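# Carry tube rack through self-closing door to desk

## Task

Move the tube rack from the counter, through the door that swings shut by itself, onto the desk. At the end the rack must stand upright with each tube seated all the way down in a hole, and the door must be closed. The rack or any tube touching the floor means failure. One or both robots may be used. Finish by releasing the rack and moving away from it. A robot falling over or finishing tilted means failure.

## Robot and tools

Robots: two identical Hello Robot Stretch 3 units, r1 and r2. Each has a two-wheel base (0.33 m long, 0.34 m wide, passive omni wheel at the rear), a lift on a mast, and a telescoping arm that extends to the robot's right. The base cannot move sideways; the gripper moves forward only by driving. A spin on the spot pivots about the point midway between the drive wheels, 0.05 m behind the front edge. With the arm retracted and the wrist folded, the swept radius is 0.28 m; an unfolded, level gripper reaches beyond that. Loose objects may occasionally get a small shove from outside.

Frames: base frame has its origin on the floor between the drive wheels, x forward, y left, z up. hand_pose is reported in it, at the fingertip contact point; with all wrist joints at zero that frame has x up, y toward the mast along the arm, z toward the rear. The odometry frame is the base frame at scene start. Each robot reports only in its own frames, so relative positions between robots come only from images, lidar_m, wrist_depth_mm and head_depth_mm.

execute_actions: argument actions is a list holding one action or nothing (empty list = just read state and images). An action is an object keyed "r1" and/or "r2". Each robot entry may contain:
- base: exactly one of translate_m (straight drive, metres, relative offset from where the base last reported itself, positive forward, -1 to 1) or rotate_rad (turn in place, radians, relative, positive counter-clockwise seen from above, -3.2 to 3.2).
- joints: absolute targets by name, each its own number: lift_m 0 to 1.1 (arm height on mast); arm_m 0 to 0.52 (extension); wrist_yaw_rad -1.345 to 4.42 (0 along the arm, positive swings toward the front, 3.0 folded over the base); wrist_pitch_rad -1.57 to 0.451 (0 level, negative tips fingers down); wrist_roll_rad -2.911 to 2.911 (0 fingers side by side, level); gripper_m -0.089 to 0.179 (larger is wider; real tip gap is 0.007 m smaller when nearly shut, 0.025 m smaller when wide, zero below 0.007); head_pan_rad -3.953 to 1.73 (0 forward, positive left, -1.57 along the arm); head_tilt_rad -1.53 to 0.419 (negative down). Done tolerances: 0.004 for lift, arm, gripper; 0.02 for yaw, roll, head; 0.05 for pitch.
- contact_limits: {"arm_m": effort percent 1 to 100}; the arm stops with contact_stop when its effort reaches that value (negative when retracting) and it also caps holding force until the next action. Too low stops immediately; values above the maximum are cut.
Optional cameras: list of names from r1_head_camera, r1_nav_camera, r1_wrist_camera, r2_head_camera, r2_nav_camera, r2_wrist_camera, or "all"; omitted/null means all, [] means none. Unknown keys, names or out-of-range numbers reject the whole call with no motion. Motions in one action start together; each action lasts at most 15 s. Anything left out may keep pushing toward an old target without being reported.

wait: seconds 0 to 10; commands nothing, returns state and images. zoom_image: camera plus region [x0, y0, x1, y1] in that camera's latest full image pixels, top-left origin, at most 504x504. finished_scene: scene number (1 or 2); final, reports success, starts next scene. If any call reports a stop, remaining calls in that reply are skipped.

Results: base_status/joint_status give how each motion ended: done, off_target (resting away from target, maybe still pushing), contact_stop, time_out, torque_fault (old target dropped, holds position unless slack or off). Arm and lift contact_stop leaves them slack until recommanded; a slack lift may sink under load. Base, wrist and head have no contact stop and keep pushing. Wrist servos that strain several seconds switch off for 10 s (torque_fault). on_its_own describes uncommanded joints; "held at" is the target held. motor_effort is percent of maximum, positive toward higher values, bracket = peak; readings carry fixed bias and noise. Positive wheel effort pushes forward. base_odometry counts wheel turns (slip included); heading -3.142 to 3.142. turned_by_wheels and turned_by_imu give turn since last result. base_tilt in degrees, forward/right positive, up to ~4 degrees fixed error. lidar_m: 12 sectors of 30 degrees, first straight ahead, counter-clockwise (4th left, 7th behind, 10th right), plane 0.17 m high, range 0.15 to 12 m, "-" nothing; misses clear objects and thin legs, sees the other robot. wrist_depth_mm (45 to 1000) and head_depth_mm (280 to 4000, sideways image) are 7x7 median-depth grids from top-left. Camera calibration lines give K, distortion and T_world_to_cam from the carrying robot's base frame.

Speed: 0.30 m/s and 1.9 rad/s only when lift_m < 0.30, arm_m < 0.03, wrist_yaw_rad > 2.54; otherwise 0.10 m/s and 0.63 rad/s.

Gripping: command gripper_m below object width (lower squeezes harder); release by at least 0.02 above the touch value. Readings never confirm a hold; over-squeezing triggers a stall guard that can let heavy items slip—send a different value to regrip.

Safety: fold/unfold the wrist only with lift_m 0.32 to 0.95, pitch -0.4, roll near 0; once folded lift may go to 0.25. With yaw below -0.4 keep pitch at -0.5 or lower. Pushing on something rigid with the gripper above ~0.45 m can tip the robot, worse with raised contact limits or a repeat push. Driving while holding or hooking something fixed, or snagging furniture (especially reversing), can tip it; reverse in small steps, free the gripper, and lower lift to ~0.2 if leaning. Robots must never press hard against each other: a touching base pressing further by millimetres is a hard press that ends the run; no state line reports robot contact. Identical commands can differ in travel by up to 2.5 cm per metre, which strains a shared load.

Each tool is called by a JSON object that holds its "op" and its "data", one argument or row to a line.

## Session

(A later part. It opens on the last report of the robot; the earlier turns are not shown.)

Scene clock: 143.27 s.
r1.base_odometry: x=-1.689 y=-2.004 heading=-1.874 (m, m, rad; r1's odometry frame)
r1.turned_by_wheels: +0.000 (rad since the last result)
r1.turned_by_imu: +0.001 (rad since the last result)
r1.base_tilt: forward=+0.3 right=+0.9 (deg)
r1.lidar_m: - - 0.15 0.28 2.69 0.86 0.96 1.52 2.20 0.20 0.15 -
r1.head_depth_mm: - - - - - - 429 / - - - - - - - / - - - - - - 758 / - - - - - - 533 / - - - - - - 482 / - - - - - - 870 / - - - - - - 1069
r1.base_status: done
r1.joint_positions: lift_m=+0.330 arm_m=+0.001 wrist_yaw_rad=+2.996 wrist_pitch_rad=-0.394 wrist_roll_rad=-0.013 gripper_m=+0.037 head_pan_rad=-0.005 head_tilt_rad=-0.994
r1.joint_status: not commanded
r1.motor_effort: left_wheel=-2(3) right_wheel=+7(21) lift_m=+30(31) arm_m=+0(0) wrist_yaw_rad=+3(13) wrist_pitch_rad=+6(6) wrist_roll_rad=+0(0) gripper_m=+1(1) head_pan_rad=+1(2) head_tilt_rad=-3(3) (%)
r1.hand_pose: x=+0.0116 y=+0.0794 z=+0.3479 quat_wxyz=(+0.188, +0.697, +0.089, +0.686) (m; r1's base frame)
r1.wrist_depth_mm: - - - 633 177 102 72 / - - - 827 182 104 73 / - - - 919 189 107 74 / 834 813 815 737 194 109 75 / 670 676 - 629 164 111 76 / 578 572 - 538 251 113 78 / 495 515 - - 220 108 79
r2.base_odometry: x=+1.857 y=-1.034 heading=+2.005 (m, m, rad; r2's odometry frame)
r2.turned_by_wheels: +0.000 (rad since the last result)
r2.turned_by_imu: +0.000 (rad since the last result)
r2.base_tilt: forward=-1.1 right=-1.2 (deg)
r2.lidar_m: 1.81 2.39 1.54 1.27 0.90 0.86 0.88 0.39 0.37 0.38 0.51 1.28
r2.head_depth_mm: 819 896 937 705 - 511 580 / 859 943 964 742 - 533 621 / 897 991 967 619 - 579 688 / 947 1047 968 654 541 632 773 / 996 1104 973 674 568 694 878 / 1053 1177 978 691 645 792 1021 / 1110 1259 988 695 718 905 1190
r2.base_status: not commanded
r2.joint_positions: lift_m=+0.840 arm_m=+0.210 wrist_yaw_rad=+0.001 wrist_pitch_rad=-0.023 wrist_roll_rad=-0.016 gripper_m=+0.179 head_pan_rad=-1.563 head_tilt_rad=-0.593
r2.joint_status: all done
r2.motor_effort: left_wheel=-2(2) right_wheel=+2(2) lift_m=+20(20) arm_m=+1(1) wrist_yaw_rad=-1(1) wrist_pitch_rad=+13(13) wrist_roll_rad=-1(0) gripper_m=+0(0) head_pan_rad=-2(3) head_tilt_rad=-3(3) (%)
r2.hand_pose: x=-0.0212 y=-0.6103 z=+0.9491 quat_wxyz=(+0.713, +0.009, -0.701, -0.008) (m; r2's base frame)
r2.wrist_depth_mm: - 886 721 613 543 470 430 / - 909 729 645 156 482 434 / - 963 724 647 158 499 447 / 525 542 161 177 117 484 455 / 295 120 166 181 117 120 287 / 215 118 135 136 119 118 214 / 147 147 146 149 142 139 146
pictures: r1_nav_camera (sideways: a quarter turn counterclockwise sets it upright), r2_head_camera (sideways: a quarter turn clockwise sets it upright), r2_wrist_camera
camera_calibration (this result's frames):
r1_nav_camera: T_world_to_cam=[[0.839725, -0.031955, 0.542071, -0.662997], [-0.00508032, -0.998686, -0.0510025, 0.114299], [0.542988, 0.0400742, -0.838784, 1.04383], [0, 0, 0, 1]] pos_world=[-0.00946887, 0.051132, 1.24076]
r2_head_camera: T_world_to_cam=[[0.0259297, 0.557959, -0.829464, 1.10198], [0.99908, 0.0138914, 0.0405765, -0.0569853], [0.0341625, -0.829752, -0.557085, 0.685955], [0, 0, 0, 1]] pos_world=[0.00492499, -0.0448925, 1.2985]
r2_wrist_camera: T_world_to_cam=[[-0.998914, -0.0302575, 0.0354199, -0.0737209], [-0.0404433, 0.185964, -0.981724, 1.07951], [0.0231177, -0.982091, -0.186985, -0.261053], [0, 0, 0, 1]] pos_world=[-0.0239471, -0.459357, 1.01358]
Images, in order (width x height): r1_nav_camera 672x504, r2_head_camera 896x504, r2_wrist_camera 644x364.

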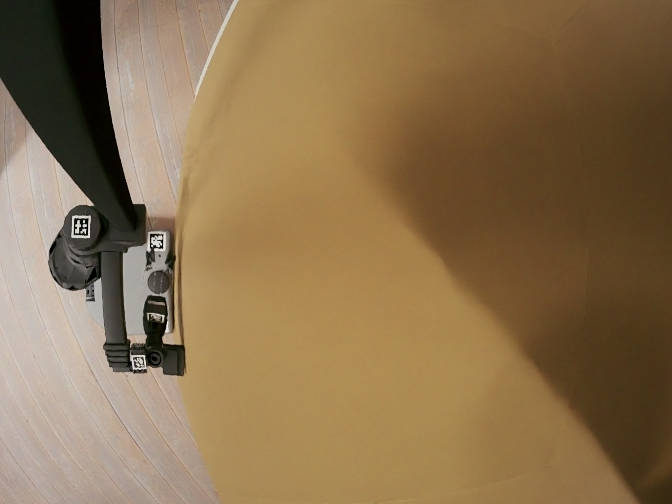

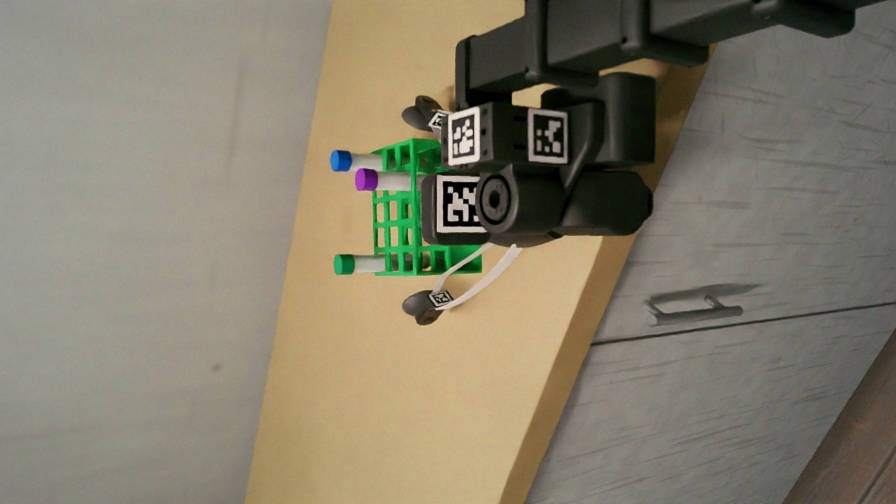

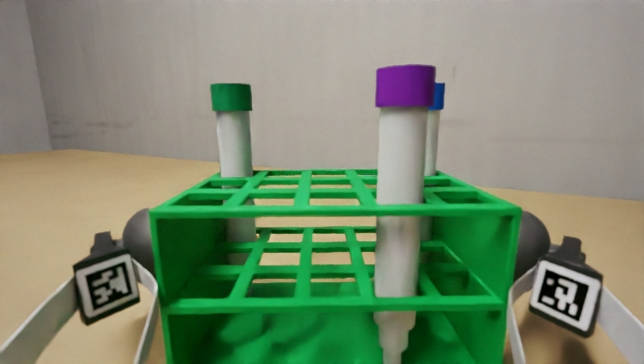

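{"op": "execute_actions", "data": {
  "actions": [
    {"r1":{"base":{"translate_m":0.3}},"r2":{"joints":{"gripper_m":0.07}}}
  ],
  "cameras": ["r2_wrist_camera"]
}}

{"op": "execute_actions", "data": {
  "actions": [
    {"r1":{"joints":{"head_pan_rad":1.7,"head_tilt_rad":-0.9}},"r2":{"joints":{"lift_m":0.88}}}
  ],
  "cameras": ["r2_wrist_camera","r2_head_camera","r1_nav_camera"]
}}

Scene clock: 155.27 s.
r1.base_odometry: x=-1.778 y=-2.290 heading=-1.874 (m, m, rad; r1's odometry frame)
r1.turned_by_wheels: +0.000 (rad since the last result)
r1.turned_by_imu: +0.007 (rad since the last result)
r1.base_tilt: forward=+0.4 right=+0.9 (deg)
r1.lidar_m: 0.15 - 0.15 0.18 0.51 1.16 1.15 1.79 2.41 1.96 1.95 0.18
r1.head_depth_mm: - - - 316 518 1226 1121 / - - - - 400 1076 1115 / - - - - 338 666 1121 / - - - - 312 482 1095 / - - - - - 377 830 / - - - - - 333 596 / - - - - - 308 445
r1.base_status: done
r1.joint_positions: lift_m=+0.330 arm_m=+0.001 wrist_yaw_rad=+2.998 wrist_pitch_rad=-0.394 wrist_roll_rad=-0.013 gripper_m=+0.037 head_pan_rad=-0.006 head_tilt_rad=-0.999
r1.joint_status: not commanded
r1.motor_effort: left_wheel=+14(51) right_wheel=+0(26) lift_m=+30(31) arm_m=+0(0) wrist_yaw_rad=+2(4) wrist_pitch_rad=+6(6) wrist_roll_rad=+0(0) gripper_m=+1(0) head_pan_rad=+2(8) head_tilt_rad=+0(2) (%)
r1.hand_pose: x=+0.0113 y=+0.0795 z=+0.3479 quat_wxyz=(+0.188, +0.697, +0.090, +0.686) (m; r1's base frame)
r1.wrist_depth_mm: - - 346 235 177 142 118 / - - 386 258 190 150 124 / - - 435 288 204 159 131 / 830 838 496 323 220 171 136 / 675 667 - 356 221 181 144 / 569 563 - 397 293 193 154 / 502 507 - - 292 201 163
r2.base_odometry: x=+1.857 y=-1.034 heading=+2.005 (m, m, rad; r2's odometry frame)
r2.turned_by_wheels: +0.000 (rad since the last result)
r2.turned_by_imu: -0.002 (rad since the last result)
r2.base_tilt: forward=-1.1 right=-1.2 (deg)
r2.lidar_m: 1.81 2.40 1.89 1.26 0.90 0.86 0.88 0.39 0.37 0.38 0.51 1.28
r2.head_depth_mm: 827 897 937 707 - 512 580 / 860 934 958 743 - 531 621 / 904 989 960 625 - 581 688 / 944 1047 967 633 541 631 774 / 1000 1107 979 688 572 693 880 / 1055 1181 981 693 644 793 1025 / 1115 1264 988 694 716 904 1191
r2.base_status: not commanded
r2.joint_positions: lift_m=+0.840 arm_m=+0.210 wrist_yaw_rad=+0.001 wrist_pitch_rad=-0.022 wrist_roll_rad=-0.016 gripper_m=+0.086 head_pan_rad=-1.563 head_tilt_rad=-0.593
r2.joint_status: gripper_m off_target (ended at +0.086, target +0.070)
r2.on_its_own: gripper_m is held at +0.085, not at your +0.070, by its stall guard, which is still easing
r2.motor_effort: left_wheel=-2(2) right_wheel=+2(1) lift_m=+20(19) arm_m=+1(2) wrist_yaw_rad=-1(1) wrist_pitch_rad=+12(13) wrist_roll_rad=-1(0) gripper_m=-32(100) head_pan_rad=-3(3) head_tilt_rad=-2(3) (%)
r2.hand_pose: x=-0.0212 y=-0.6104 z=+0.9494 quat_wxyz=(+0.713, +0.008, -0.701, -0.008) (m; r2's base frame)
r2.wrist_depth_mm: - 883 719 625 541 482 434 / - 905 719 636 523 493 436 / - 947 724 662 540 502 449 / 535 533 163 161 124 492 450 / 291 323 156 246 153 141 289 / 203 - 130 145 133 142 200 / - 154 143 150 142 146 153
pictures: r2_wrist_camera
camera_calibration (this result's frames):
r2_wrist_camera: T_world_to_cam=[[-0.998915, -0.0301807, 0.0354549, -0.0737288], [-0.0404363, 0.184816, -0.981941, 1.07932], [0.0230831, -0.98231, -0.185835, -0.262291], [0, 0, 0, 1]] pos_world=[-0.0239508, -0.45935, 1.0137]
Images, in order (width x height): r2_wrist_camera 644x364.

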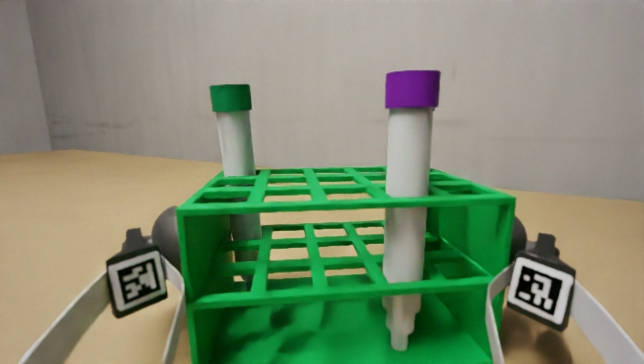

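Scene clock: 156.67 s.
r1.base_odometry: x=-1.778 y=-2.290 heading=-1.874 (m, m, rad; r1's odometry frame)
r1.turned_by_wheels: +0.000 (rad since the last result)
r1.turned_by_imu: +0.000 (rad since the last result)
r1.base_tilt: forward=+0.4 right=+0.9 (deg)
r1.lidar_m: 0.15 - 0.15 0.18 0.51 1.16 1.15 1.80 2.40 1.96 1.95 0.18
r1.head_depth_mm: - - - - - - 296 / - - - - 294 318 368 / - - 293 315 362 441 566 / - 312 355 433 552 763 1093 / 349 423 536 737 1186 1249 - / 521 2190 1892 1664 - - - / 2508 2368 - - - 1236 1178
r1.base_status: not commanded
r1.joint_positions: lift_m=+0.330 arm_m=+0.001 wrist_yaw_rad=+2.998 wrist_pitch_rad=-0.394 wrist_roll_rad=-0.013 gripper_m=+0.037 head_pan_rad=+1.693 head_tilt_rad=-0.902
r1.joint_status: all done
r1.motor_effort: left_wheel=+14(14) right_wheel=+0(1) lift_m=+30(30) arm_m=+0(0) wrist_yaw_rad=+1(1) wrist_pitch_rad=+7(6) wrist_roll_rad=+0(0) gripper_m=+1(1) head_pan_rad=+3(27) head_tilt_rad=+2(12) (%)
r1.hand_pose: x=+0.0113 y=+0.0795 z=+0.3479 quat_wxyz=(+0.188, +0.697, +0.090, +0.686) (m; r1's base frame)
r1.wrist_depth_mm: - - 349 237 178 142 118 / - - 383 260 190 151 124 / - - 432 289 206 159 130 / 820 822 496 323 221 171 138 / 671 667 - 356 221 182 145 / 566 558 - 403 294 193 153 / 501 511 - - 298 201 163
r2.base_odometry: x=+1.857 y=-1.034 heading=+2.005 (m, m, rad; r2's odometry frame)
r2.turned_by_wheels: +0.000 (rad since the last result)
r2.turned_by_imu: +0.000 (rad since the last result)
r2.base_tilt: forward=-1.1 right=-1.2 (deg)
r2.lidar_m: 1.81 2.40 1.89 1.26 0.91 0.86 0.88 0.39 0.37 0.38 0.51 1.28
r2.head_depth_mm: 822 888 933 770 - 467 570 / 859 937 959 - 488 526 624 / 900 991 870 - 497 574 692 / 950 1048 966 635 543 633 775 / 998 1110 972 691 570 694 881 / 1053 1184 980 692 644 792 1024 / 1119 1250 989 694 716 901 1196
r2.base_status: not commanded
r2.joint_positions: lift_m=+0.880 arm_m=+0.210 wrist_yaw_rad=+0.001 wrist_pitch_rad=-0.027 wrist_roll_rad=-0.016 gripper_m=+0.093 head_pan_rad=-1.563 head_tilt_rad=-0.593
r2.joint_status: all done
r2.on_its_own: gripper_m is held at +0.092, not at your +0.070, by its stall guard, which is still easing
r2.motor_effort: left_wheel=-2(2) right_wheel=+2(2) lift_m=+36(38) arm_m=+1(2) wrist_yaw_rad=-1(1) wrist_pitch_rad=+15(16) wrist_roll_rad=+0(0) gripper_m=-30(33) head_pan_rad=-3(2) head_tilt_rad=-3(3) (%)
r2.hand_pose: x=-0.0212 y=-0.6103 z=+0.9872 quat_wxyz=(+0.713, +0.010, -0.701, -0.010) (m; r2's base frame)
r2.wrist_depth_mm: - 864 722 613 540 473 431 / - 922 739 636 532 486 436 / - 958 736 653 180 505 447 / 718 710 167 163 129 508 457 / 392 430 166 331 157 140 383 / 282 - 131 146 133 141 269 / 210 209 144 152 143 194 206
pictures: r1_nav_camera (sideways: a quarter turn counterclockwise sets it upright), r2_head_camera (sideways: a quarter turn clockwise sets it upright), r2_wrist_camera
camera_calibration (this result's frames):
r1_nav_camera: T_world_to_cam=[[-0.067941, 0.784353, 0.616583, -0.754536], [0.990757, 0.125771, -0.0508219, 0.107995], [-0.117411, 0.607431, -0.785648, 0.978774], [0, 0, 0, 1]] pos_world=[-0.0433424, -0.0162976, 1.23969]
r2_head_camera: T_world_to_cam=[[0.0259298, 0.557959, -0.829464, 1.10198], [0.99908, 0.0138913, 0.0405765, -0.0569853], [0.0341624, -0.829752, -0.557085, 0.685955], [0, 0, 0, 1]] pos_world=[0.00492499, -0.0448925, 1.2985]
r2_wrist_camera: T_world_to_cam=[[-0.998915, -0.0303783, 0.0352899, -0.075021], [-0.0404378, 0.190188, -0.980915, 1.11867], [0.0230868, -0.981278, -0.19121, -0.249166], [0, 0, 0, 1]] pos_world=[-0.0239504, -0.459538, 1.05233]
Images, in order (width x height): r1_nav_camera 672x504, r2_head_camera 896x504, r2_wrist_camera 644x364.

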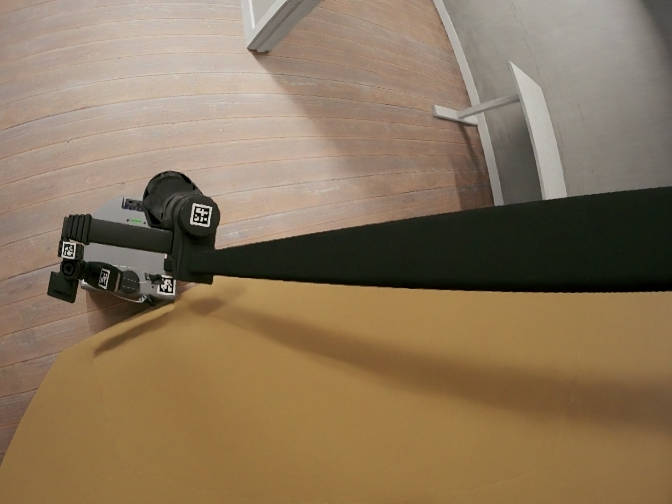

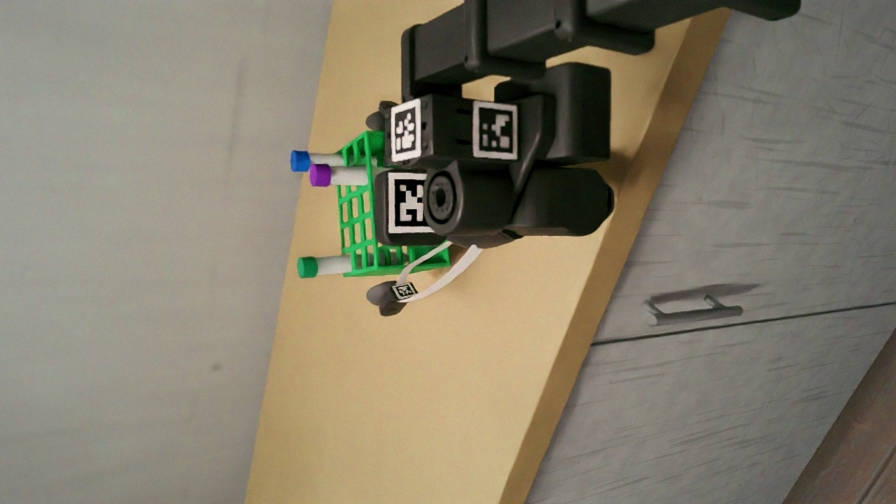

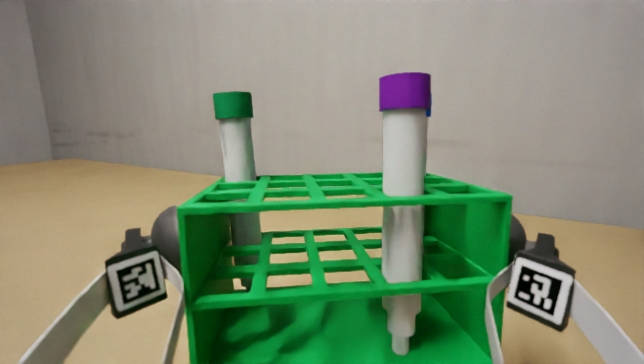

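{"op": "execute_actions", "data": {
  "actions": [
    {"r1":{"base":{"translate_m":0.2}},"r2":{"joints":{"gripper_m":0.098}}}
  ],
  "cameras": ["r2_wrist_camera","r1_nav_camera"]
}}

Scene clock: 167.70 s.
r1.base_odometry: x=-1.837 y=-2.481 heading=-1.874 (m, m, rad; r1's odometry frame)
r1.turned_by_wheels: +0.000 (rad since the last result)
r1.turned_by_imu: +0.544 (rad since the last result)
r1.base_tilt: forward=+0.3 right=+0.9 (deg)
r1.lidar_m: - - 0.15 0.20 1.26 1.24 1.89 2.36 1.94 0.21 0.15 -
r1.head_depth_mm: 330 303 - - - - - / 2491 513 415 371 344 320 - / 2674 2340 1923 1577 830 610 483 / 2602 2357 1936 1649 1432 1252 1134 / 2801 2355 1925 1631 1434 1278 - / 2847 2355 1944 1668 - - - / 2877 2393 - - - 1225 1154
r1.base_status: translate_m off_target (by the wheels' count: +0.1997 of +0.2000)
r1.joint_positions: lift_m=+0.330 arm_m=+0.001 wrist_yaw_rad=+3.001 wrist_pitch_rad=-0.395 wrist_roll_rad=-0.013 gripper_m=+0.037 head_pan_rad=+1.696 head_tilt_rad=-0.898
r1.joint_status: not commanded
r1.on_its_own: left_wheel is at rest, and its effort (+38) is outside its rest range (-18 to +18); right_wheel is at rest, and its effort (+23) is outside its rest range (-18 to +18)
r1.motor_effort: left_wheel=+38(97) right_wheel=+23(25) lift_m=+30(30) arm_m=+0(0) wrist_yaw_rad=-1(3) wrist_pitch_rad=+7(7) wrist_roll_rad=+0(0) gripper_m=+1(1) head_pan_rad=+2(2) head_tilt_rad=-2(2) (%)
r1.hand_pose: x=+0.0106 y=+0.0795 z=+0.3478 quat_wxyz=(+0.187, +0.697, +0.091, +0.687) (m; r1's base frame)
r1.wrist_depth_mm: - - - 402 146 89 64 / - - - 450 152 91 65 / - - - 521 160 94 66 / 828 804 801 612 165 96 68 / 679 675 - 540 142 99 69 / 564 565 - 533 213 101 70 / 493 503 - - 190 97 72
r2.base_odometry: x=+1.857 y=-1.034 heading=+2.005 (m, m, rad; r2's odometry frame)
r2.turned_by_wheels: +0.000 (rad since the last result)
r2.turned_by_imu: -0.001 (rad since the last result)
r2.base_tilt: forward=-1.2 right=-1.2 (deg)
r2.lidar_m: 1.81 2.40 1.93 1.26 0.90 0.86 0.88 0.39 0.37 0.38 0.51 1.28
r2.head_depth_mm: 825 896 937 772 - 468 568 / 858 936 959 - 491 526 621 / 899 991 959 - 498 575 690 / 950 1049 966 636 542 631 772 / 996 1105 978 689 570 696 880 / 1054 1175 977 694 645 794 1025 / 1120 1253 990 695 717 900 1186
r2.base_status: not commanded
r2.joint_positions: lift_m=+0.880 arm_m=+0.210 wrist_yaw_rad=+0.001 wrist_pitch_rad=-0.027 wrist_roll_rad=-0.016 gripper_m=+0.111 head_pan_rad=-1.563 head_tilt_rad=-0.593
r2.joint_status: gripper_m off_target (ended at +0.111, target +0.098)
r2.on_its_own: gripper_m is held at +0.110, not at your +0.098, by its stall guard, which is still easing
r2.motor_effort: left_wheel=-2(1) right_wheel=+2(2) lift_m=+37(36) arm_m=+2(2) wrist_yaw_rad=-1(1) wrist_pitch_rad=+16(15) wrist_roll_rad=+0(1) gripper_m=-22(84) head_pan_rad=-3(3) head_tilt_rad=-2(2) (%)
r2.hand_pose: x=-0.0212 y=-0.6103 z=+0.9872 quat_wxyz=(+0.713, +0.010, -0.701, -0.010) (m; r2's base frame)
r2.wrist_depth_mm: - 872 721 624 531 473 424 / - 930 755 639 530 491 439 / - 963 732 655 539 504 445 / 701 694 171 190 129 504 458 / 393 431 165 357 163 140 386 / 281 - 133 148 132 141 268 / 209 209 146 153 143 189 208
pictures: r1_nav_camera (sideways: a quarter turn counterclockwise sets it upright), r2_wrist_camera
camera_calibration (this result's frames):
r1_nav_camera: T_world_to_cam=[[-0.0697745, 0.781119, 0.620471, -0.75959], [0.990366, 0.128818, -0.0508, 0.107969], [-0.119609, 0.610949, -0.782582, 0.974802], [0, 0, 0, 1]] pos_world=[-0.0433345, -0.0161315, 1.23965]
r2_wrist_camera: T_world_to_cam=[[-0.998915, -0.0303782, 0.0352899, -0.075021], [-0.0404378, 0.190188, -0.980915, 1.11867], [0.0230867, -0.981278, -0.19121, -0.249166], [0, 0, 0, 1]] pos_world=[-0.0239505, -0.459538, 1.05233]
Images, in order (width x height): r1_nav_camera 672x504, r2_wrist_camera 644x364.

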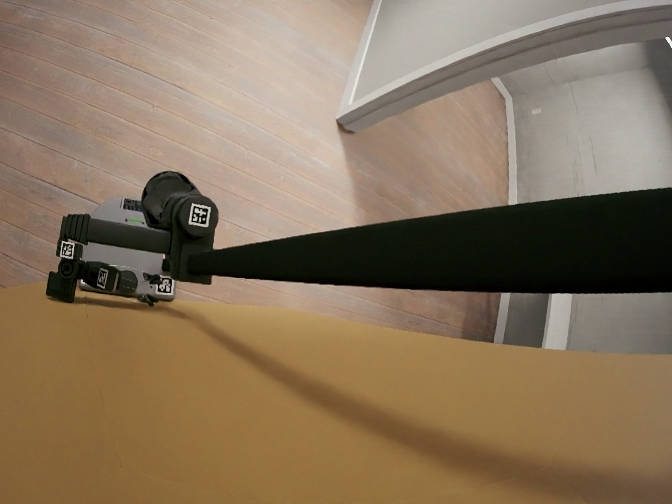

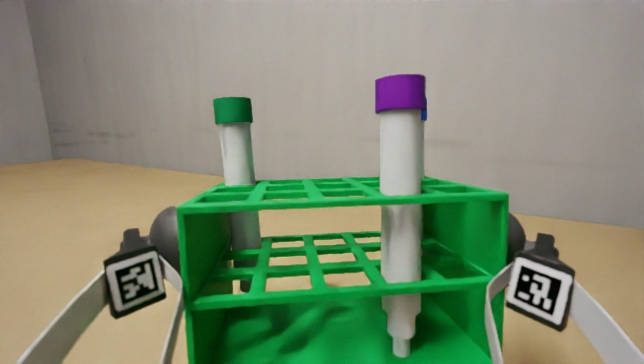

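{"op": "execute_actions", "data": {
  "actions": [
    {"r1":{"base":{"translate_m":-0.01}},"r2":{"joints":{"lift_m":0.842}}}
  ],
  "cameras": []
}}

{"op": "execute_actions", "data": {
  "actions": [
    {"r2":{"joints":{"gripper_m":0.179}}}
  ],
  "cameras": ["r2_wrist_camera"]
}}

{"op": "execute_actions", "data": {
  "actions": [
    {"r2":{"joints":{"lift_m":1.09}}}
  ],
  "cameras": []
}}

{"op": "execute_actions", "data": {
  "actions": [
    {"r2":{"joints":{"wrist_pitch_rad":-0.9,"arm_m":0.30,"head_tilt_rad":-0.5}}}
  ],
  "cameras": ["r2_wrist_camera","r2_head_camera"]
}}

Scene clock: 187.53 s.
r1.base_odometry: x=-1.834 y=-2.471 heading=-1.874 (m, m, rad; r1's odometry frame)
r1.turned_by_wheels: +0.000 (rad since the last result)
r1.turned_by_imu: -0.002 (rad since the last result)
r1.base_tilt: forward=+0.4 right=+0.8 (deg)
r1.lidar_m: - - 0.15 0.21 1.25 1.23 1.88 2.37 1.95 0.21 0.15 -
r1.head_depth_mm: 343 321 - - - - - / 2520 588 460 389 352 329 305 / 2689 2361 1944 1617 942 661 512 / 2712 2355 1951 1633 1420 1256 1127 / 2760 2342 1906 1629 1428 1270 - / 2818 2301 1922 1665 - - - / 2914 2397 - - - 1228 1156
r1.base_status: done
r1.joint_positions: lift_m=+0.330 arm_m=+0.001 wrist_yaw_rad=+3.004 wrist_pitch_rad=-0.394 wrist_roll_rad=-0.013 gripper_m=+0.037 head_pan_rad=+1.696 head_tilt_rad=-0.898
r1.joint_status: not commanded
r1.motor_effort: left_wheel=+1(30) right_wheel=+7(30) lift_m=+30(30) arm_m=-1(0) wrist_yaw_rad=-3(7) wrist_pitch_rad=+7(7) wrist_roll_rad=+0(0) gripper_m=+0(1) head_pan_rad=+2(1) head_tilt_rad=-1(1) (%)
r1.hand_pose: x=+0.0099 y=+0.0796 z=+0.3478 quat_wxyz=(+0.186, +0.697, +0.092, +0.687) (m; r1's base frame)
r1.wrist_depth_mm: - - - 454 155 93 66 / - - - 515 161 95 67 / - - - 595 168 97 69 / 820 805 813 705 173 100 70 / 675 661 - 604 149 103 71 / 564 559 - 545 223 105 73 / 491 509 - - 200 101 74
r2.base_odometry: x=+1.857 y=-1.034 heading=+2.005 (m, m, rad; r2's odometry frame)
r2.turned_by_wheels: +0.000 (rad since the last result)
r2.turned_by_imu: -0.001 (rad since the last result)
r2.base_tilt: forward=-1.1 right=-1.2 (deg)
r2.lidar_m: 1.81 2.40 1.91 1.26 0.90 0.86 0.88 0.39 0.37 0.38 0.51 1.28
r2.head_depth_mm: 822 897 939 709 - 512 580 / 860 941 961 740 - 532 619 / 904 991 966 632 - 581 689 / 946 1039 975 633 540 633 772 / 995 1106 979 690 569 693 879 / 1058 1176 982 692 643 793 1026 / 1115 1264 989 695 719 905 1184
r2.base_status: not commanded
r2.joint_positions: lift_m=+0.842 arm_m=+0.210 wrist_yaw_rad=+0.001 wrist_pitch_rad=-0.026 wrist_roll_rad=-0.016 gripper_m=+0.114 head_pan_rad=-1.563 head_tilt_rad=-0.593
r2.joint_status: all done
r2.on_its_own: gripper_m is held at +0.113, not at your +0.098, by its stall guard, which is not easing now
r2.motor_effort: left_wheel=-2(2) right_wheel=+2(2) lift_m=+20(33) arm_m=+2(2) wrist_yaw_rad=+0(1) wrist_pitch_rad=+15(16) wrist_roll_rad=+0(0) gripper_m=-20(20) head_pan_rad=-3(3) head_tilt_rad=-3(2) (%)
r2.hand_pose: x=-0.0212 y=-0.6103 z=+0.9504 quat_wxyz=(+0.713, +0.010, -0.701, -0.009) (m; r2's base frame)
r2.wrist_depth_mm: - 877 723 613 539 477 423 / - 918 722 635 527 488 436 / - 962 743 654 538 494 445 / 533 528 161 162 124 485 451 / 294 322 159 250 154 140 290 / 203 - 133 146 132 141 201 / - 156 143 149 142 147 154
pictures: none
No camera images: the call's "cameras" was empty. Leave "cameras" out to get every camera's image.

Scene clock: 188.67 s.
r1.base_odometry: x=-1.834 y=-2.471 heading=-1.874 (m, m, rad; r1's odometry frame)
r1.turned_by_wheels: +0.000 (rad since the last result)
r1.turned_by_imu: +0.000 (rad since the last result)
r1.base_tilt: forward=+0.4 right=+0.9 (deg)
r1.lidar_m: - - 0.15 0.21 1.25 1.23 1.88 2.37 1.94 0.21 0.15 -
r1.head_depth_mm: 343 321 - - - - - / 2503 589 461 389 352 330 305 / 2673 2362 1961 1609 944 664 511 / 2674 2344 1942 1645 1424 1252 1131 / 2727 2349 1928 1627 1416 1277 - / 2885 2358 1924 1672 - - - / 2877 2397 - - - 1234 1154
r1.base_status: not commanded
r1.joint_positions: lift_m=+0.330 arm_m=+0.001 wrist_yaw_rad=+3.004 wrist_pitch_rad=-0.394 wrist_roll_rad=-0.013 gripper_m=+0.037 head_pan_rad=+1.696 head_tilt_rad=-0.898
r1.joint_status: not commanded
r1.motor_effort: left_wheel=+1(1) right_wheel=+7(7) lift_m=+30(31) arm_m=+0(0) wrist_yaw_rad=-4(5) wrist_pitch_rad=+7(7) wrist_roll_rad=+0(0) gripper_m=+0(1) head_pan_rad=+1(2) head_tilt_rad=-2(1) (%)
r1.hand_pose: x=+0.0099 y=+0.0796 z=+0.3478 quat_wxyz=(+0.186, +0.697, +0.092, +0.687) (m; r1's base frame)
r1.wrist_depth_mm: - - - 458 155 93 66 / - - - 518 160 95 67 / - - - 600 168 98 69 / 825 801 804 688 173 100 70 / 667 668 - 613 149 103 71 / 579 552 - 538 222 104 73 / 500 510 - - 199 101 74
r2.base_odometry: x=+1.857 y=-1.034 heading=+2.005 (m, m, rad; r2's odometry frame)
r2.turned_by_wheels: +0.000 (rad since the last result)
r2.turned_by_imu: +0.000 (rad since the last result)
r2.base_tilt: forward=-1.1 right=-1.2 (deg)
r2.lidar_m: 1.81 2.40 1.92 1.26 0.90 0.86 0.88 0.39 0.37 0.38 0.51 1.28
r2.head_depth_mm: 825 894 939 710 - 511 579 / 858 942 957 726 - 533 620 / 896 987 960 625 - 578 690 / 947 1046 964 635 542 634 772 / 1000 1108 976 689 570 695 883 / 1056 1182 984 693 643 788 1020 / 1116 1257 980 695 717 903 1194
r2.base_status: not commanded
r2.joint_positions: lift_m=+0.842 arm_m=+0.210 wrist_yaw_rad=+0.001 wrist_pitch_rad=-0.026 wrist_roll_rad=-0.016 gripper_m=+0.179 head_pan_rad=-1.563 head_tilt_rad=-0.593
r2.joint_status: all done
r2.motor_effort: left_wheel=-2(2) right_wheel=+2(1) lift_m=+20(20) arm_m=+1(2) wrist_yaw_rad=-1(1) wrist_pitch_rad=+15(15) wrist_roll_rad=-1(0) gripper_m=+0(83) head_pan_rad=-3(2) head_tilt_rad=-2(3) (%)
r2.hand_pose: x=-0.0212 y=-0.6103 z=+0.9505 quat_wxyz=(+0.713, +0.010, -0.701, -0.009) (m; r2's base frame)
r2.wrist_depth_mm: - 875 717 617 529 476 427 / - 896 710 640 528 487 441 / - 958 732 649 122 492 442 / 536 531 167 162 124 502 447 / 295 291 162 201 156 138 292 / 218 192 136 175 130 139 215 / 148 156 145 151 144 147 148
pictures: r2_wrist_camera
camera_calibration (this result's frames):
r2_wrist_camera: T_world_to_cam=[[-0.998916, -0.0303118, 0.0353398, -0.073733], [-0.0404356, 0.188551, -0.981231, 1.0819], [0.0230795, -0.981595, -0.189572, -0.258001], [0, 0, 0, 1]] pos_world=[-0.0239513, -0.459481, 1.01529]
Images, in order (width x height): r2_wrist_camera 644x364.

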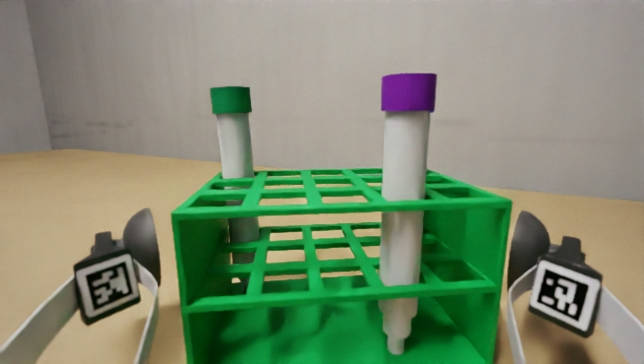

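Scene clock: 191.77 s.
r1.base_odometry: x=-1.834 y=-2.471 heading=-1.874 (m, m, rad; r1's odometry frame)
r1.turned_by_wheels: +0.000 (rad since the last result)
r1.turned_by_imu: +0.001 (rad since the last result)
r1.base_tilt: forward=+0.4 right=+0.9 (deg)
r1.lidar_m: - - 0.15 0.21 1.25 1.23 1.88 2.37 1.94 0.21 0.15 -
r1.head_depth_mm: 343 321 - - - - - / 2514 587 460 389 351 330 304 / 2678 2374 1943 1603 947 661 513 / 2689 2345 1927 1641 1431 1248 1130 / 2776 2343 1921 1635 1409 1270 - / 2876 2358 1906 1667 - - - / 2939 2396 - - - 1232 1149
r1.base_status: not commanded
r1.joint_positions: lift_m=+0.330 arm_m=+0.001 wrist_yaw_rad=+3.004 wrist_pitch_rad=-0.394 wrist_roll_rad=-0.013 gripper_m=+0.037 head_pan_rad=+1.696 head_tilt_rad=-0.898
r1.joint_status: not commanded
r1.motor_effort: left_wheel=+1(1) right_wheel=+6(6) lift_m=+30(30) arm_m=+0(0) wrist_yaw_rad=-4(4) wrist_pitch_rad=+7(7) wrist_roll_rad=+0(0) gripper_m=+0(0) head_pan_rad=+2(2) head_tilt_rad=-2(1) (%)
r1.hand_pose: x=+0.0099 y=+0.0796 z=+0.3478 quat_wxyz=(+0.186, +0.697, +0.092, +0.687) (m; r1's base frame)
r1.wrist_depth_mm: - - - 446 155 93 66 / - - - 521 161 95 68 / - - - 600 168 97 69 / 834 844 799 700 173 100 70 / 684 671 - 598 150 102 71 / 570 561 - 533 221 104 73 / 492 509 - - 200 101 74
r2.base_odometry: x=+1.857 y=-1.034 heading=+2.005 (m, m, rad; r2's odometry frame)
r2.turned_by_wheels: +0.000 (rad since the last result)
r2.turned_by_imu: +0.000 (rad since the last result)
r2.base_tilt: forward=-1.1 right=-1.2 (deg)
r2.lidar_m: 1.81 2.40 1.91 1.27 0.90 0.86 0.88 0.39 0.37 0.38 0.51 1.28
r2.head_depth_mm: 829 - 937 679 527 467 566 / - - 963 681 528 527 620 / - - 905 632 529 575 690 / 969 1060 971 635 549 632 774 / 998 1121 974 689 570 694 882 / 1052 1183 986 692 643 791 1022 / 1116 1261 991 697 719 903 1196
r2.base_status: not commanded
r2.joint_positions: lift_m=+1.090 arm_m=+0.210 wrist_yaw_rad=+0.001 wrist_pitch_rad=-0.024 wrist_roll_rad=-0.016 gripper_m=+0.179 head_pan_rad=-1.563 head_tilt_rad=-0.593
r2.joint_status: all done
r2.motor_effort: left_wheel=-2(2) right_wheel=+2(2) lift_m=+36(37) arm_m=+1(2) wrist_yaw_rad=-1(0) wrist_pitch_rad=+14(14) wrist_roll_rad=+0(1) gripper_m=+0(0) head_pan_rad=-3(2) head_tilt_rad=-2(2) (%)
r2.hand_pose: x=-0.0212 y=-0.6103 z=+1.1980 quat_wxyz=(+0.713, +0.009, -0.701, -0.008) (m; r2's base frame)
r2.wrist_depth_mm: - 886 726 613 543 477 422 / - 944 765 642 548 491 443 / - 941 760 660 573 506 444 / - - 797 682 586 514 457 / 950 978 823 703 597 533 466 / 715 644 652 670 611 555 466 / 506 505 519 512 504 529 485
pictures: none
No camera images: the call's "cameras" was empty. Leave "cameras" out to get every camera's image.

Scene clock: 193.67 s.
r1.base_odometry: x=-1.834 y=-2.471 heading=-1.874 (m, m, rad; r1's odometry frame)
r1.turned_by_wheels: +0.000 (rad since the last result)
r1.turned_by_imu: +0.000 (rad since the last result)
r1.base_tilt: forward=+0.3 right=+0.9 (deg)
r1.lidar_m: - - 0.15 0.21 1.25 1.23 1.88 2.37 1.94 0.21 0.15 -
r1.head_depth_mm: 343 321 - - - - - / 2520 587 460 389 352 329 305 / 2675 2378 1946 1615 942 660 511 / 2693 2363 1928 1638 1421 1256 1131 / 2788 2337 1917 1644 1420 1284 - / 2832 2338 1922 1668 - - - / 2903 2430 - - - 1233 1159
r1.base_status: not commanded
r1.joint_positions: lift_m=+0.330 arm_m=+0.001 wrist_yaw_rad=+3.004 wrist_pitch_rad=-0.394 wrist_roll_rad=-0.013 gripper_m=+0.037 head_pan_rad=+1.696 head_tilt_rad=-0.898
r1.joint_status: not commanded
r1.motor_effort: left_wheel=+1(1) right_wheel=+6(7) lift_m=+31(30) arm_m=+0(0) wrist_yaw_rad=-4(5) wrist_pitch_rad=+6(6) wrist_roll_rad=+0(0) gripper_m=+0(0) head_pan_rad=+1(2) head_tilt_rad=-3(1) (%)
r1.hand_pose: x=+0.0099 y=+0.0796 z=+0.3478 quat_wxyz=(+0.186, +0.697, +0.092, +0.687) (m; r1's base frame)
r1.wrist_depth_mm: - - - 450 155 93 66 / - - - 510 161 95 67 / - - - 591 168 98 69 / 810 839 791 700 172 100 70 / 670 658 - 600 149 103 71 / 575 563 - 541 220 104 72 / 492 515 - - 199 101 74
r2.base_odometry: x=+1.857 y=-1.034 heading=+2.005 (m, m, rad; r2's odometry frame)
r2.turned_by_wheels: +0.000 (rad since the last result)
r2.turned_by_imu: +0.000 (rad since the last result)
r2.base_tilt: forward=-1.1 right=-1.2 (deg)
r2.lidar_m: 1.81 2.40 1.91 1.26 0.90 0.86 0.88 0.39 0.37 0.38 0.51 1.28
r2.head_depth_mm: 805 884 953 786 582 464 501 / - - 1008 772 584 478 543 / 889 - - 648 587 500 594 / 942 1035 1113 722 590 563 656 / 992 1085 1151 762 591 607 732 / 1059 1157 1217 806 593 686 828 / 1114 1235 1266 805 644 770 954
r2.base_status: not commanded
r2.joint_positions: lift_m=+1.090 arm_m=+0.300 wrist_yaw_rad=+0.001 wrist_pitch_rad=-0.906 wrist_roll_rad=-0.016 gripper_m=+0.179 head_pan_rad=-1.563 head_tilt_rad=-0.507
r2.joint_status: all done
r2.motor_effort: left_wheel=-2(2) right_wheel=+2(2) lift_m=+36(36) arm_m=+2(2) wrist_yaw_rad=+0(0) wrist_pitch_rad=+3(12) wrist_roll_rad=-1(1) gripper_m=+0(1) head_pan_rad=-3(3) head_tilt_rad=+2(8) (%)
r2.hand_pose: x=-0.0215 y=-0.5839 z=+1.0118 quat_wxyz=(+0.641, +0.312, -0.630, -0.307) (m; r2's base frame)
r2.wrist_depth_mm: 425 422 417 407 402 388 397 / 374 372 367 360 355 352 347 / 342 334 334 327 321 320 316 / 309 304 291 251 235 293 286 / 285 286 271 225 203 272 267 / 266 256 253 214 246 250 249 / 241 241 238 238 237 234 228
pictures: r2_head_camera (sideways: a quarter turn clockwise sets it upright), r2_wrist_camera
camera_calibration (this result's frames):
r2_head_camera: T_world_to_cam=[[0.026512, 0.485162, -0.874022, 1.16008], [0.999054, 0.0172998, 0.0399076, -0.0561188], [0.0344821, -0.874253, -0.484245, 0.59118], [0, 0, 0, 1]] pos_world=[0.00492454, -0.0450136, 1.30245]
r2_wrist_camera: T_world_to_cam=[[-0.99893, -0.0462546, 0.0001569, -0.0490712], [-0.0406577, 0.87643, -0.479809, 1.03145], [0.0220559, -0.479302, -0.877373, 0.768765], [0, 0, 0, 1]] pos_world=[-0.0240381, -0.537791, 1.1694]
Images, in order (width x height): r2_head_camera 896x504, r2_wrist_camera 644x364.

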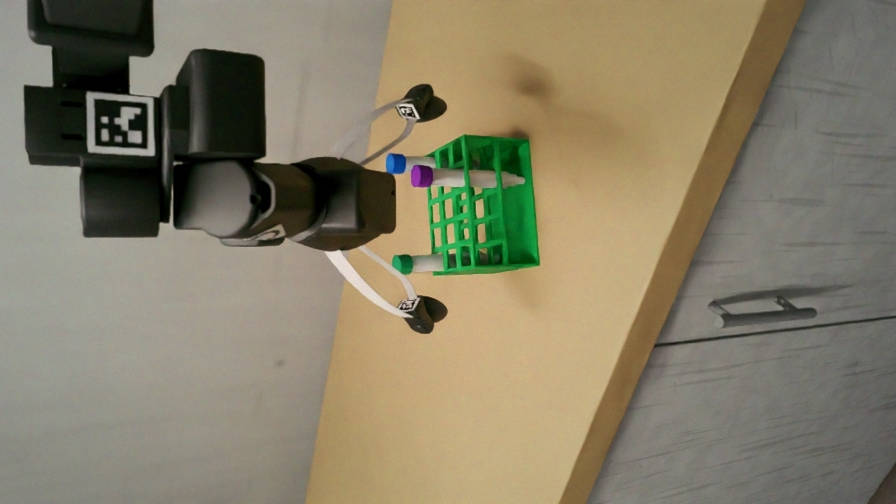

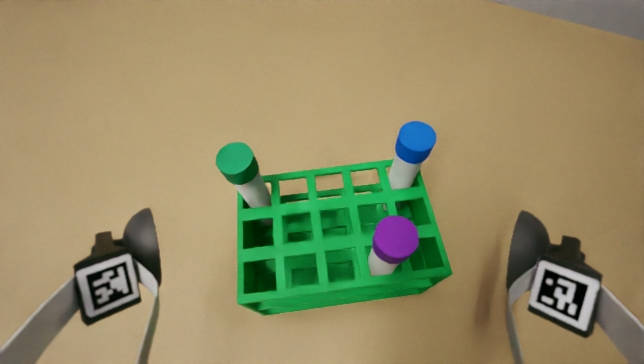

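{"op": "execute_actions", "data": {
  "actions": [
    {"r2":{"base":{"translate_m":-0.022},"joints":{"wrist_yaw_rad":0.13,"arm_m":0.33,"lift_m":1.065}}}
  ],
  "cameras": ["r2_wrist_camera","r2_head_camera"]
}}

Scene clock: 205.60 s.
r1.base_odometry: x=-1.834 y=-2.471 heading=-1.874 (m, m, rad; r1's odometry frame)
r1.turned_by_wheels: +0.000 (rad since the last result)
r1.turned_by_imu: +0.001 (rad since the last result)
r1.base_tilt: forward=+0.3 right=+0.8 (deg)
r1.lidar_m: - - 0.15 0.21 1.25 1.23 1.89 2.37 1.94 0.21 0.15 -
r1.head_depth_mm: 343 321 - - - - - / 2526 588 461 390 352 329 304 / 2672 2363 1939 1609 946 662 512 / 2694 2335 1940 1645 1425 1260 1129 / 2761 2317 1942 1637 1416 1280 - / 2853 2324 1928 1685 - - - / 2859 2378 - - - 1223 1165
r1.base_status: not commanded
r1.joint_positions: lift_m=+0.330 arm_m=+0.001 wrist_yaw_rad=+3.004 wrist_pitch_rad=-0.394 wrist_roll_rad=-0.013 gripper_m=+0.037 head_pan_rad=+1.696 head_tilt_rad=-0.898
r1.joint_status: not commanded
r1.motor_effort: left_wheel=+1(1) right_wheel=+7(7) lift_m=+31(30) arm_m=+0(1) wrist_yaw_rad=-5(4) wrist_pitch_rad=+7(7) wrist_roll_rad=+0(0) gripper_m=+0(0) head_pan_rad=+1(2) head_tilt_rad=+0(2) (%)
r1.hand_pose: x=+0.0099 y=+0.0796 z=+0.3478 quat_wxyz=(+0.186, +0.697, +0.092, +0.687) (m; r1's base frame)
r1.wrist_depth_mm: - - - 455 154 93 66 / - - - 516 161 95 68 / - - - 590 168 98 69 / 806 801 803 690 173 100 70 / 686 665 - 611 150 103 71 / 573 567 - 534 222 104 73 / 489 506 - - 200 101 74
r2.base_odometry: x=+1.867 y=-1.054 heading=+2.005 (m, m, rad; r2's odometry frame)
r2.turned_by_wheels: +0.000 (rad since the last result)
r2.turned_by_imu: -0.001 (rad since the last result)
r2.base_tilt: forward=-1.1 right=-1.2 (deg)
r2.lidar_m: 1.83 2.44 1.93 1.23 0.88 0.84 0.86 0.38 0.36 0.37 0.50 1.25
r2.head_depth_mm: 803 895 950 788 582 465 484 / 838 - 1006 791 586 464 526 / 888 - 1031 655 587 496 577 / 931 1022 1123 676 588 516 635 / 981 1080 1162 764 591 592 711 / 1039 1143 1200 804 592 666 800 / 1102 1228 1269 809 644 746 918
r2.base_status: done
r2.joint_positions: lift_m=+1.065 arm_m=+0.330 wrist_yaw_rad=+0.128 wrist_pitch_rad=-0.907 wrist_roll_rad=-0.016 gripper_m=+0.179 head_pan_rad=-1.563 head_tilt_rad=-0.507
r2.joint_status: all done
r2.motor_effort: left_wheel=-2(9) right_wheel=+2(4) lift_m=+20(32) arm_m=+2(0) wrist_yaw_rad=+2(9) wrist_pitch_rad=+4(4) wrist_roll_rad=+0(0) gripper_m=+1(0) head_pan_rad=-3(2) head_tilt_rad=+2(2) (%)
r2.hand_pose: x=-0.0039 y=-0.6126 z=+0.9875 quat_wxyz=(+0.659, +0.352, -0.609, -0.266) (m; r2's base frame)
r2.wrist_depth_mm: 384 380 375 365 356 357 361 / 343 340 332 329 325 321 318 / 307 304 301 295 292 293 286 / 279 278 163 271 178 267 262 / 258 259 196 202 189 246 242 / 240 232 190 188 157 228 227 / 218 219 212 208 169 212 206
pictures: r2_head_camera (sideways: a quarter turn clockwise sets it upright), r2_wrist_camera
camera_calibration (this result's frames):
r2_head_camera: T_world_to_cam=[[0.0265122, 0.485151, -0.874029, 1.16009], [0.999054, 0.0173002, 0.0399075, -0.0561186], [0.034482, -0.874259, -0.484233, 0.591165], [0, 0, 0, 1]] pos_world=[0.00492453, -0.0450136, 1.30245]
r2_wrist_camera: T_world_to_cam=[[-0.985018, -0.172451, 0.000110459, -0.11001], [-0.15144, 0.864702, -0.478912, 1.0371], [0.0824933, -0.471754, -0.877863, 0.738586], [0, 0, 0, 1]] pos_world=[-0.0122317, -0.567322, 1.14507]
Images, in order (width x height): r2_head_camera 896x504, r2_wrist_camera 644x364.

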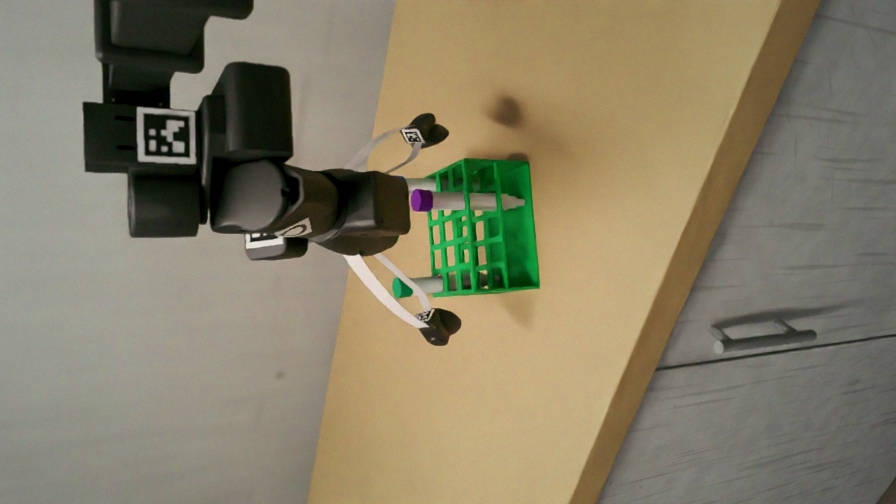

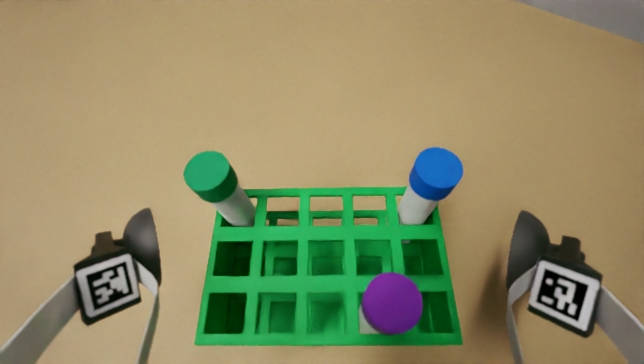

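{"op": "execute_actions", "data": {
  "actions": [
    {"r2":{"base":{"translate_m":0.004},"joints":{"lift_m":1.025}}}
  ],
  "cameras": ["r2_wrist_camera","r2_head_camera"]
}}

Scene clock: 212.63 s.
r1.base_odometry: x=-1.834 y=-2.471 heading=-1.874 (m, m, rad; r1's odometry frame)
r1.turned_by_wheels: +0.000 (rad since the last result)
r1.turned_by_imu: +0.001 (rad since the last result)
r1.base_tilt: forward=+0.4 right=+0.9 (deg)
r1.lidar_m: - - 0.15 0.21 1.25 1.23 1.89 2.37 1.95 0.21 0.15 -
r1.head_depth_mm: 343 320 - - - - - / 2529 588 460 390 351 329 304 / 2668 2361 1933 1612 946 661 511 / 2731 2379 1937 1645 1413 1258 1135 / 2802 2366 1948 1641 1428 1280 - / 2808 2308 1916 1670 - - - / 2926 2426 - - - 1228 1160
r1.base_status: not commanded
r1.joint_positions: lift_m=+0.330 arm_m=+0.001 wrist_yaw_rad=+3.004 wrist_pitch_rad=-0.394 wrist_roll_rad=-0.013 gripper_m=+0.037 head_pan_rad=+1.696 head_tilt_rad=-0.898
r1.joint_status: not commanded
r1.motor_effort: left_wheel=+1(1) right_wheel=+7(7) lift_m=+30(30) arm_m=+0(0) wrist_yaw_rad=-5(4) wrist_pitch_rad=+7(7) wrist_roll_rad=+0(0) gripper_m=+1(1) head_pan_rad=+2(1) head_tilt_rad=-1(1) (%)
r1.hand_pose: x=+0.0099 y=+0.0796 z=+0.3478 quat_wxyz=(+0.186, +0.697, +0.092, +0.687) (m; r1's base frame)
r1.wrist_depth_mm: - - - 462 154 93 66 / - - - 515 161 95 67 / - - - 594 168 98 69 / 831 822 794 686 174 100 70 / 677 673 - 602 149 103 71 / 567 569 - 535 222 104 73 / 498 514 - - 199 101 74
r2.base_odometry: x=+1.865 y=-1.051 heading=+2.005 (m, m, rad; r2's odometry frame)
r2.turned_by_wheels: +0.000 (rad since the last result)
r2.turned_by_imu: -0.001 (rad since the last result)
r2.base_tilt: forward=-1.1 right=-1.1 (deg)
r2.lidar_m: 1.83 2.41 1.92 1.24 0.89 0.84 0.86 0.38 0.36 0.37 0.50 1.25
r2.head_depth_mm: 811 859 973 787 584 463 486 / 846 896 1017 789 583 465 529 / 886 949 - 669 588 494 579 / 938 1024 1090 652 589 522 640 / 988 1076 1155 823 591 597 713 / 1040 1141 1208 803 592 668 806 / 1110 1217 1261 809 641 750 929
r2.base_status: done
r2.joint_positions: lift_m=+1.025 arm_m=+0.330 wrist_yaw_rad=+0.128 wrist_pitch_rad=-0.907 wrist_roll_rad=-0.016 gripper_m=+0.179 head_pan_rad=-1.563 head_tilt_rad=-0.507
r2.joint_status: all done
r2.motor_effort: left_wheel=-2(4) right_wheel=+3(6) lift_m=+20(20) arm_m=+2(2) wrist_yaw_rad=+2(2) wrist_pitch_rad=+4(4) wrist_roll_rad=-1(0) gripper_m=+0(0) head_pan_rad=-3(3) head_tilt_rad=+2(2) (%)
r2.hand_pose: x=-0.0039 y=-0.6126 z=+0.9474 quat_wxyz=(+0.659, +0.352, -0.609, -0.266) (m; r2's base frame)
r2.wrist_depth_mm: 317 316 309 307 301 298 293 / 286 281 280 276 271 268 264 / 256 247 246 248 244 105 240 / 234 230 140 148 139 219 220 / 215 216 146 167 158 199 203 / 201 190 126 123 76 119 189 / 182 181 160 175 111 172 173
pictures: r2_head_camera (sideways: a quarter turn clockwise sets it upright), r2_wrist_camera
camera_calibration (this result's frames):
r2_head_camera: T_world_to_cam=[[0.0265121, 0.485151, -0.874029, 1.16009], [0.999054, 0.0173004, 0.0399075, -0.0561186], [0.0344821, -0.874259, -0.484233, 0.591165], [0, 0, 0, 1]] pos_world=[0.00492454, -0.0450136, 1.30245]
r2_wrist_camera: T_world_to_cam=[[-0.985012, -0.172486, 0.000105454, -0.110016], [-0.151478, 0.864749, -0.478815, 1.01785], [0.0824975, -0.471655, -0.877916, 0.70357], [0, 0, 0, 1]] pos_world=[-0.0122293, -0.567316, 1.10505]
Images, in order (width x height): r2_head_camera 896x504, r2_wrist_camera 644x364.

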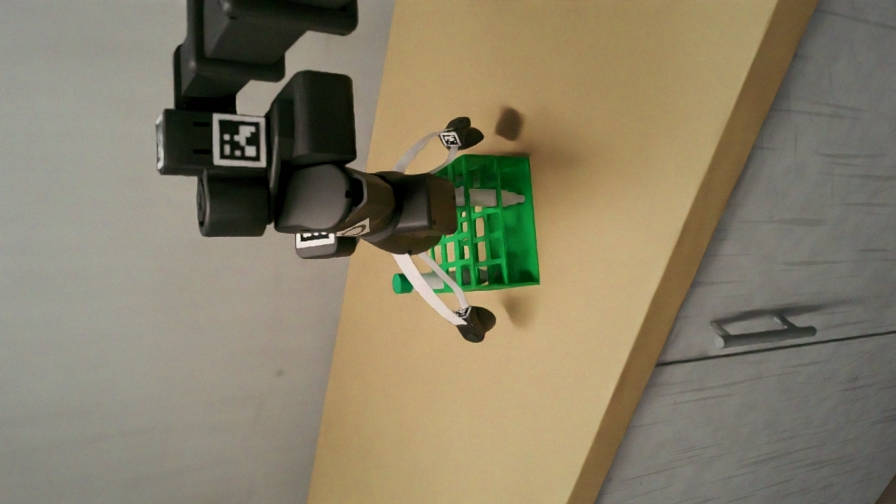

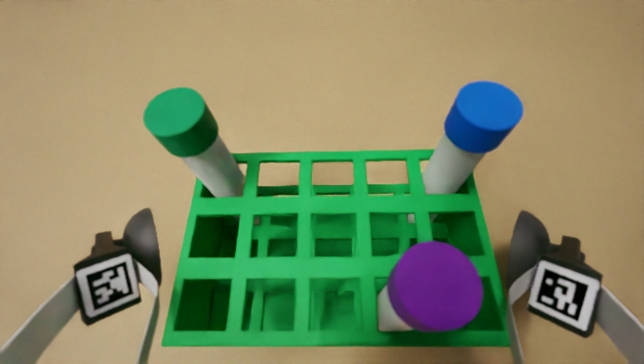

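{"op": "execute_actions", "data": {
  "actions": [
    {"r2":{"joints":{"lift_m":1.012}}}
  ],
  "cameras": []
}}

{"op": "execute_actions", "data": {
  "actions": [
    {"r2":{"joints":{"gripper_m":0.115}}}
  ],
  "cameras": ["r2_wrist_camera","r2_head_camera"]
}}

{"op": "execute_actions", "data": {
  "actions": [
    {"r2":{"joints":{"lift_m":1.05}}}
  ],
  "cameras": ["r2_wrist_camera","r2_head_camera"]
}}

Scene clock: 221.83 s.
r1.base_odometry: x=-1.834 y=-2.471 heading=-1.874 (m, m, rad; r1's odometry frame)
r1.turned_by_wheels: +0.000 (rad since the last result)
r1.turned_by_imu: +0.001 (rad since the last result)
r1.base_tilt: forward=+0.4 right=+0.8 (deg)
r1.lidar_m: - - 0.15 0.21 1.25 1.23 1.89 2.36 1.94 0.21 0.15 -
r1.head_depth_mm: 343 320 - - - - - / 2528 588 461 390 351 330 304 / 2645 2360 1936 1610 942 662 513 / 2660 2366 1942 1645 1410 1256 1128 / 2790 2345 1911 1636 1423 1277 - / 2814 2312 1913 1669 - - - / 2842 2376 - - - 1226 1152
r1.base_status: not commanded
r1.joint_positions: lift_m=+0.330 arm_m=+0.001 wrist_yaw_rad=+3.004 wrist_pitch_rad=-0.394 wrist_roll_rad=-0.013 gripper_m=+0.037 head_pan_rad=+1.696 head_tilt_rad=-0.898
r1.joint_status: not commanded
r1.motor_effort: left_wheel=+1(1) right_wheel=+7(7) lift_m=+31(30) arm_m=+0(1) wrist_yaw_rad=-5(5) wrist_pitch_rad=+7(6) wrist_roll_rad=+0(0) gripper_m=+1(1) head_pan_rad=+2(2) head_tilt_rad=-2(2) (%)
r1.hand_pose: x=+0.0099 y=+0.0796 z=+0.3478 quat_wxyz=(+0.186, +0.697, +0.092, +0.687) (m; r1's base frame)
r1.wrist_depth_mm: - - - 455 154 93 66 / - - - 518 161 95 68 / - - - 591 168 98 69 / 839 809 790 697 173 100 70 / 687 663 - 616 148 103 71 / 574 567 - 543 221 104 73 / 494 508 - - 199 101 74
r2.base_odometry: x=+1.865 y=-1.051 heading=+2.005 (m, m, rad; r2's odometry frame)
r2.turned_by_wheels: +0.000 (rad since the last result)
r2.turned_by_imu: -0.001 (rad since the last result)
r2.base_tilt: forward=-1.2 right=-1.2 (deg)
r2.lidar_m: 1.83 2.42 1.92 1.24 0.88 0.84 0.86 0.38 0.36 0.37 0.50 1.25
r2.head_depth_mm: 810 859 980 789 585 464 487 / 845 899 - 794 585 466 529 / 897 955 - 654 585 495 580 / 932 1021 1097 650 590 520 639 / 983 1081 1150 844 589 598 715 / 1042 1142 1206 809 594 668 806 / 1105 1212 1269 810 643 748 922
r2.base_status: not commanded
r2.joint_positions: lift_m=+1.016 arm_m=+0.330 wrist_yaw_rad=+0.128 wrist_pitch_rad=-0.880 wrist_roll_rad=-0.016 gripper_m=+0.179 head_pan_rad=-1.563 head_tilt_rad=-0.507
r2.joint_status: lift_m contact_stop (moved -0.010 of -0.013)
r2.on_its_own: lift_m is slack since a contact_stop, until your next command for it
r2.motor_effort: left_wheel=-2(5) right_wheel=+3(4) lift_m=+28(28) arm_m=+1(2) wrist_yaw_rad=+2(2) wrist_pitch_rad=-11(14) wrist_roll_rad=-1(0) gripper_m=+0(0) head_pan_rad=-2(3) head_tilt_rad=+2(2) (%)
r2.hand_pose: x=-0.0031 y=-0.6183 z=+0.9417 quat_wxyz=(+0.663, +0.344, -0.613, -0.257) (m; r2's base frame)
r2.wrist_depth_mm: 322 319 316 312 307 300 294 / 286 282 279 274 272 267 265 / 254 243 244 247 240 231 238 / 230 230 136 174 134 218 217 / 211 212 151 162 153 195 199 / 196 125 136 119 70 113 185 / 176 175 139 138 106 139 168
pictures: none
No camera images: the call's "cameras" was empty. Leave "cameras" out to get every camera's image.

not run: a stop came earlier in this reply.

not run: a stop came earlier in this reply.


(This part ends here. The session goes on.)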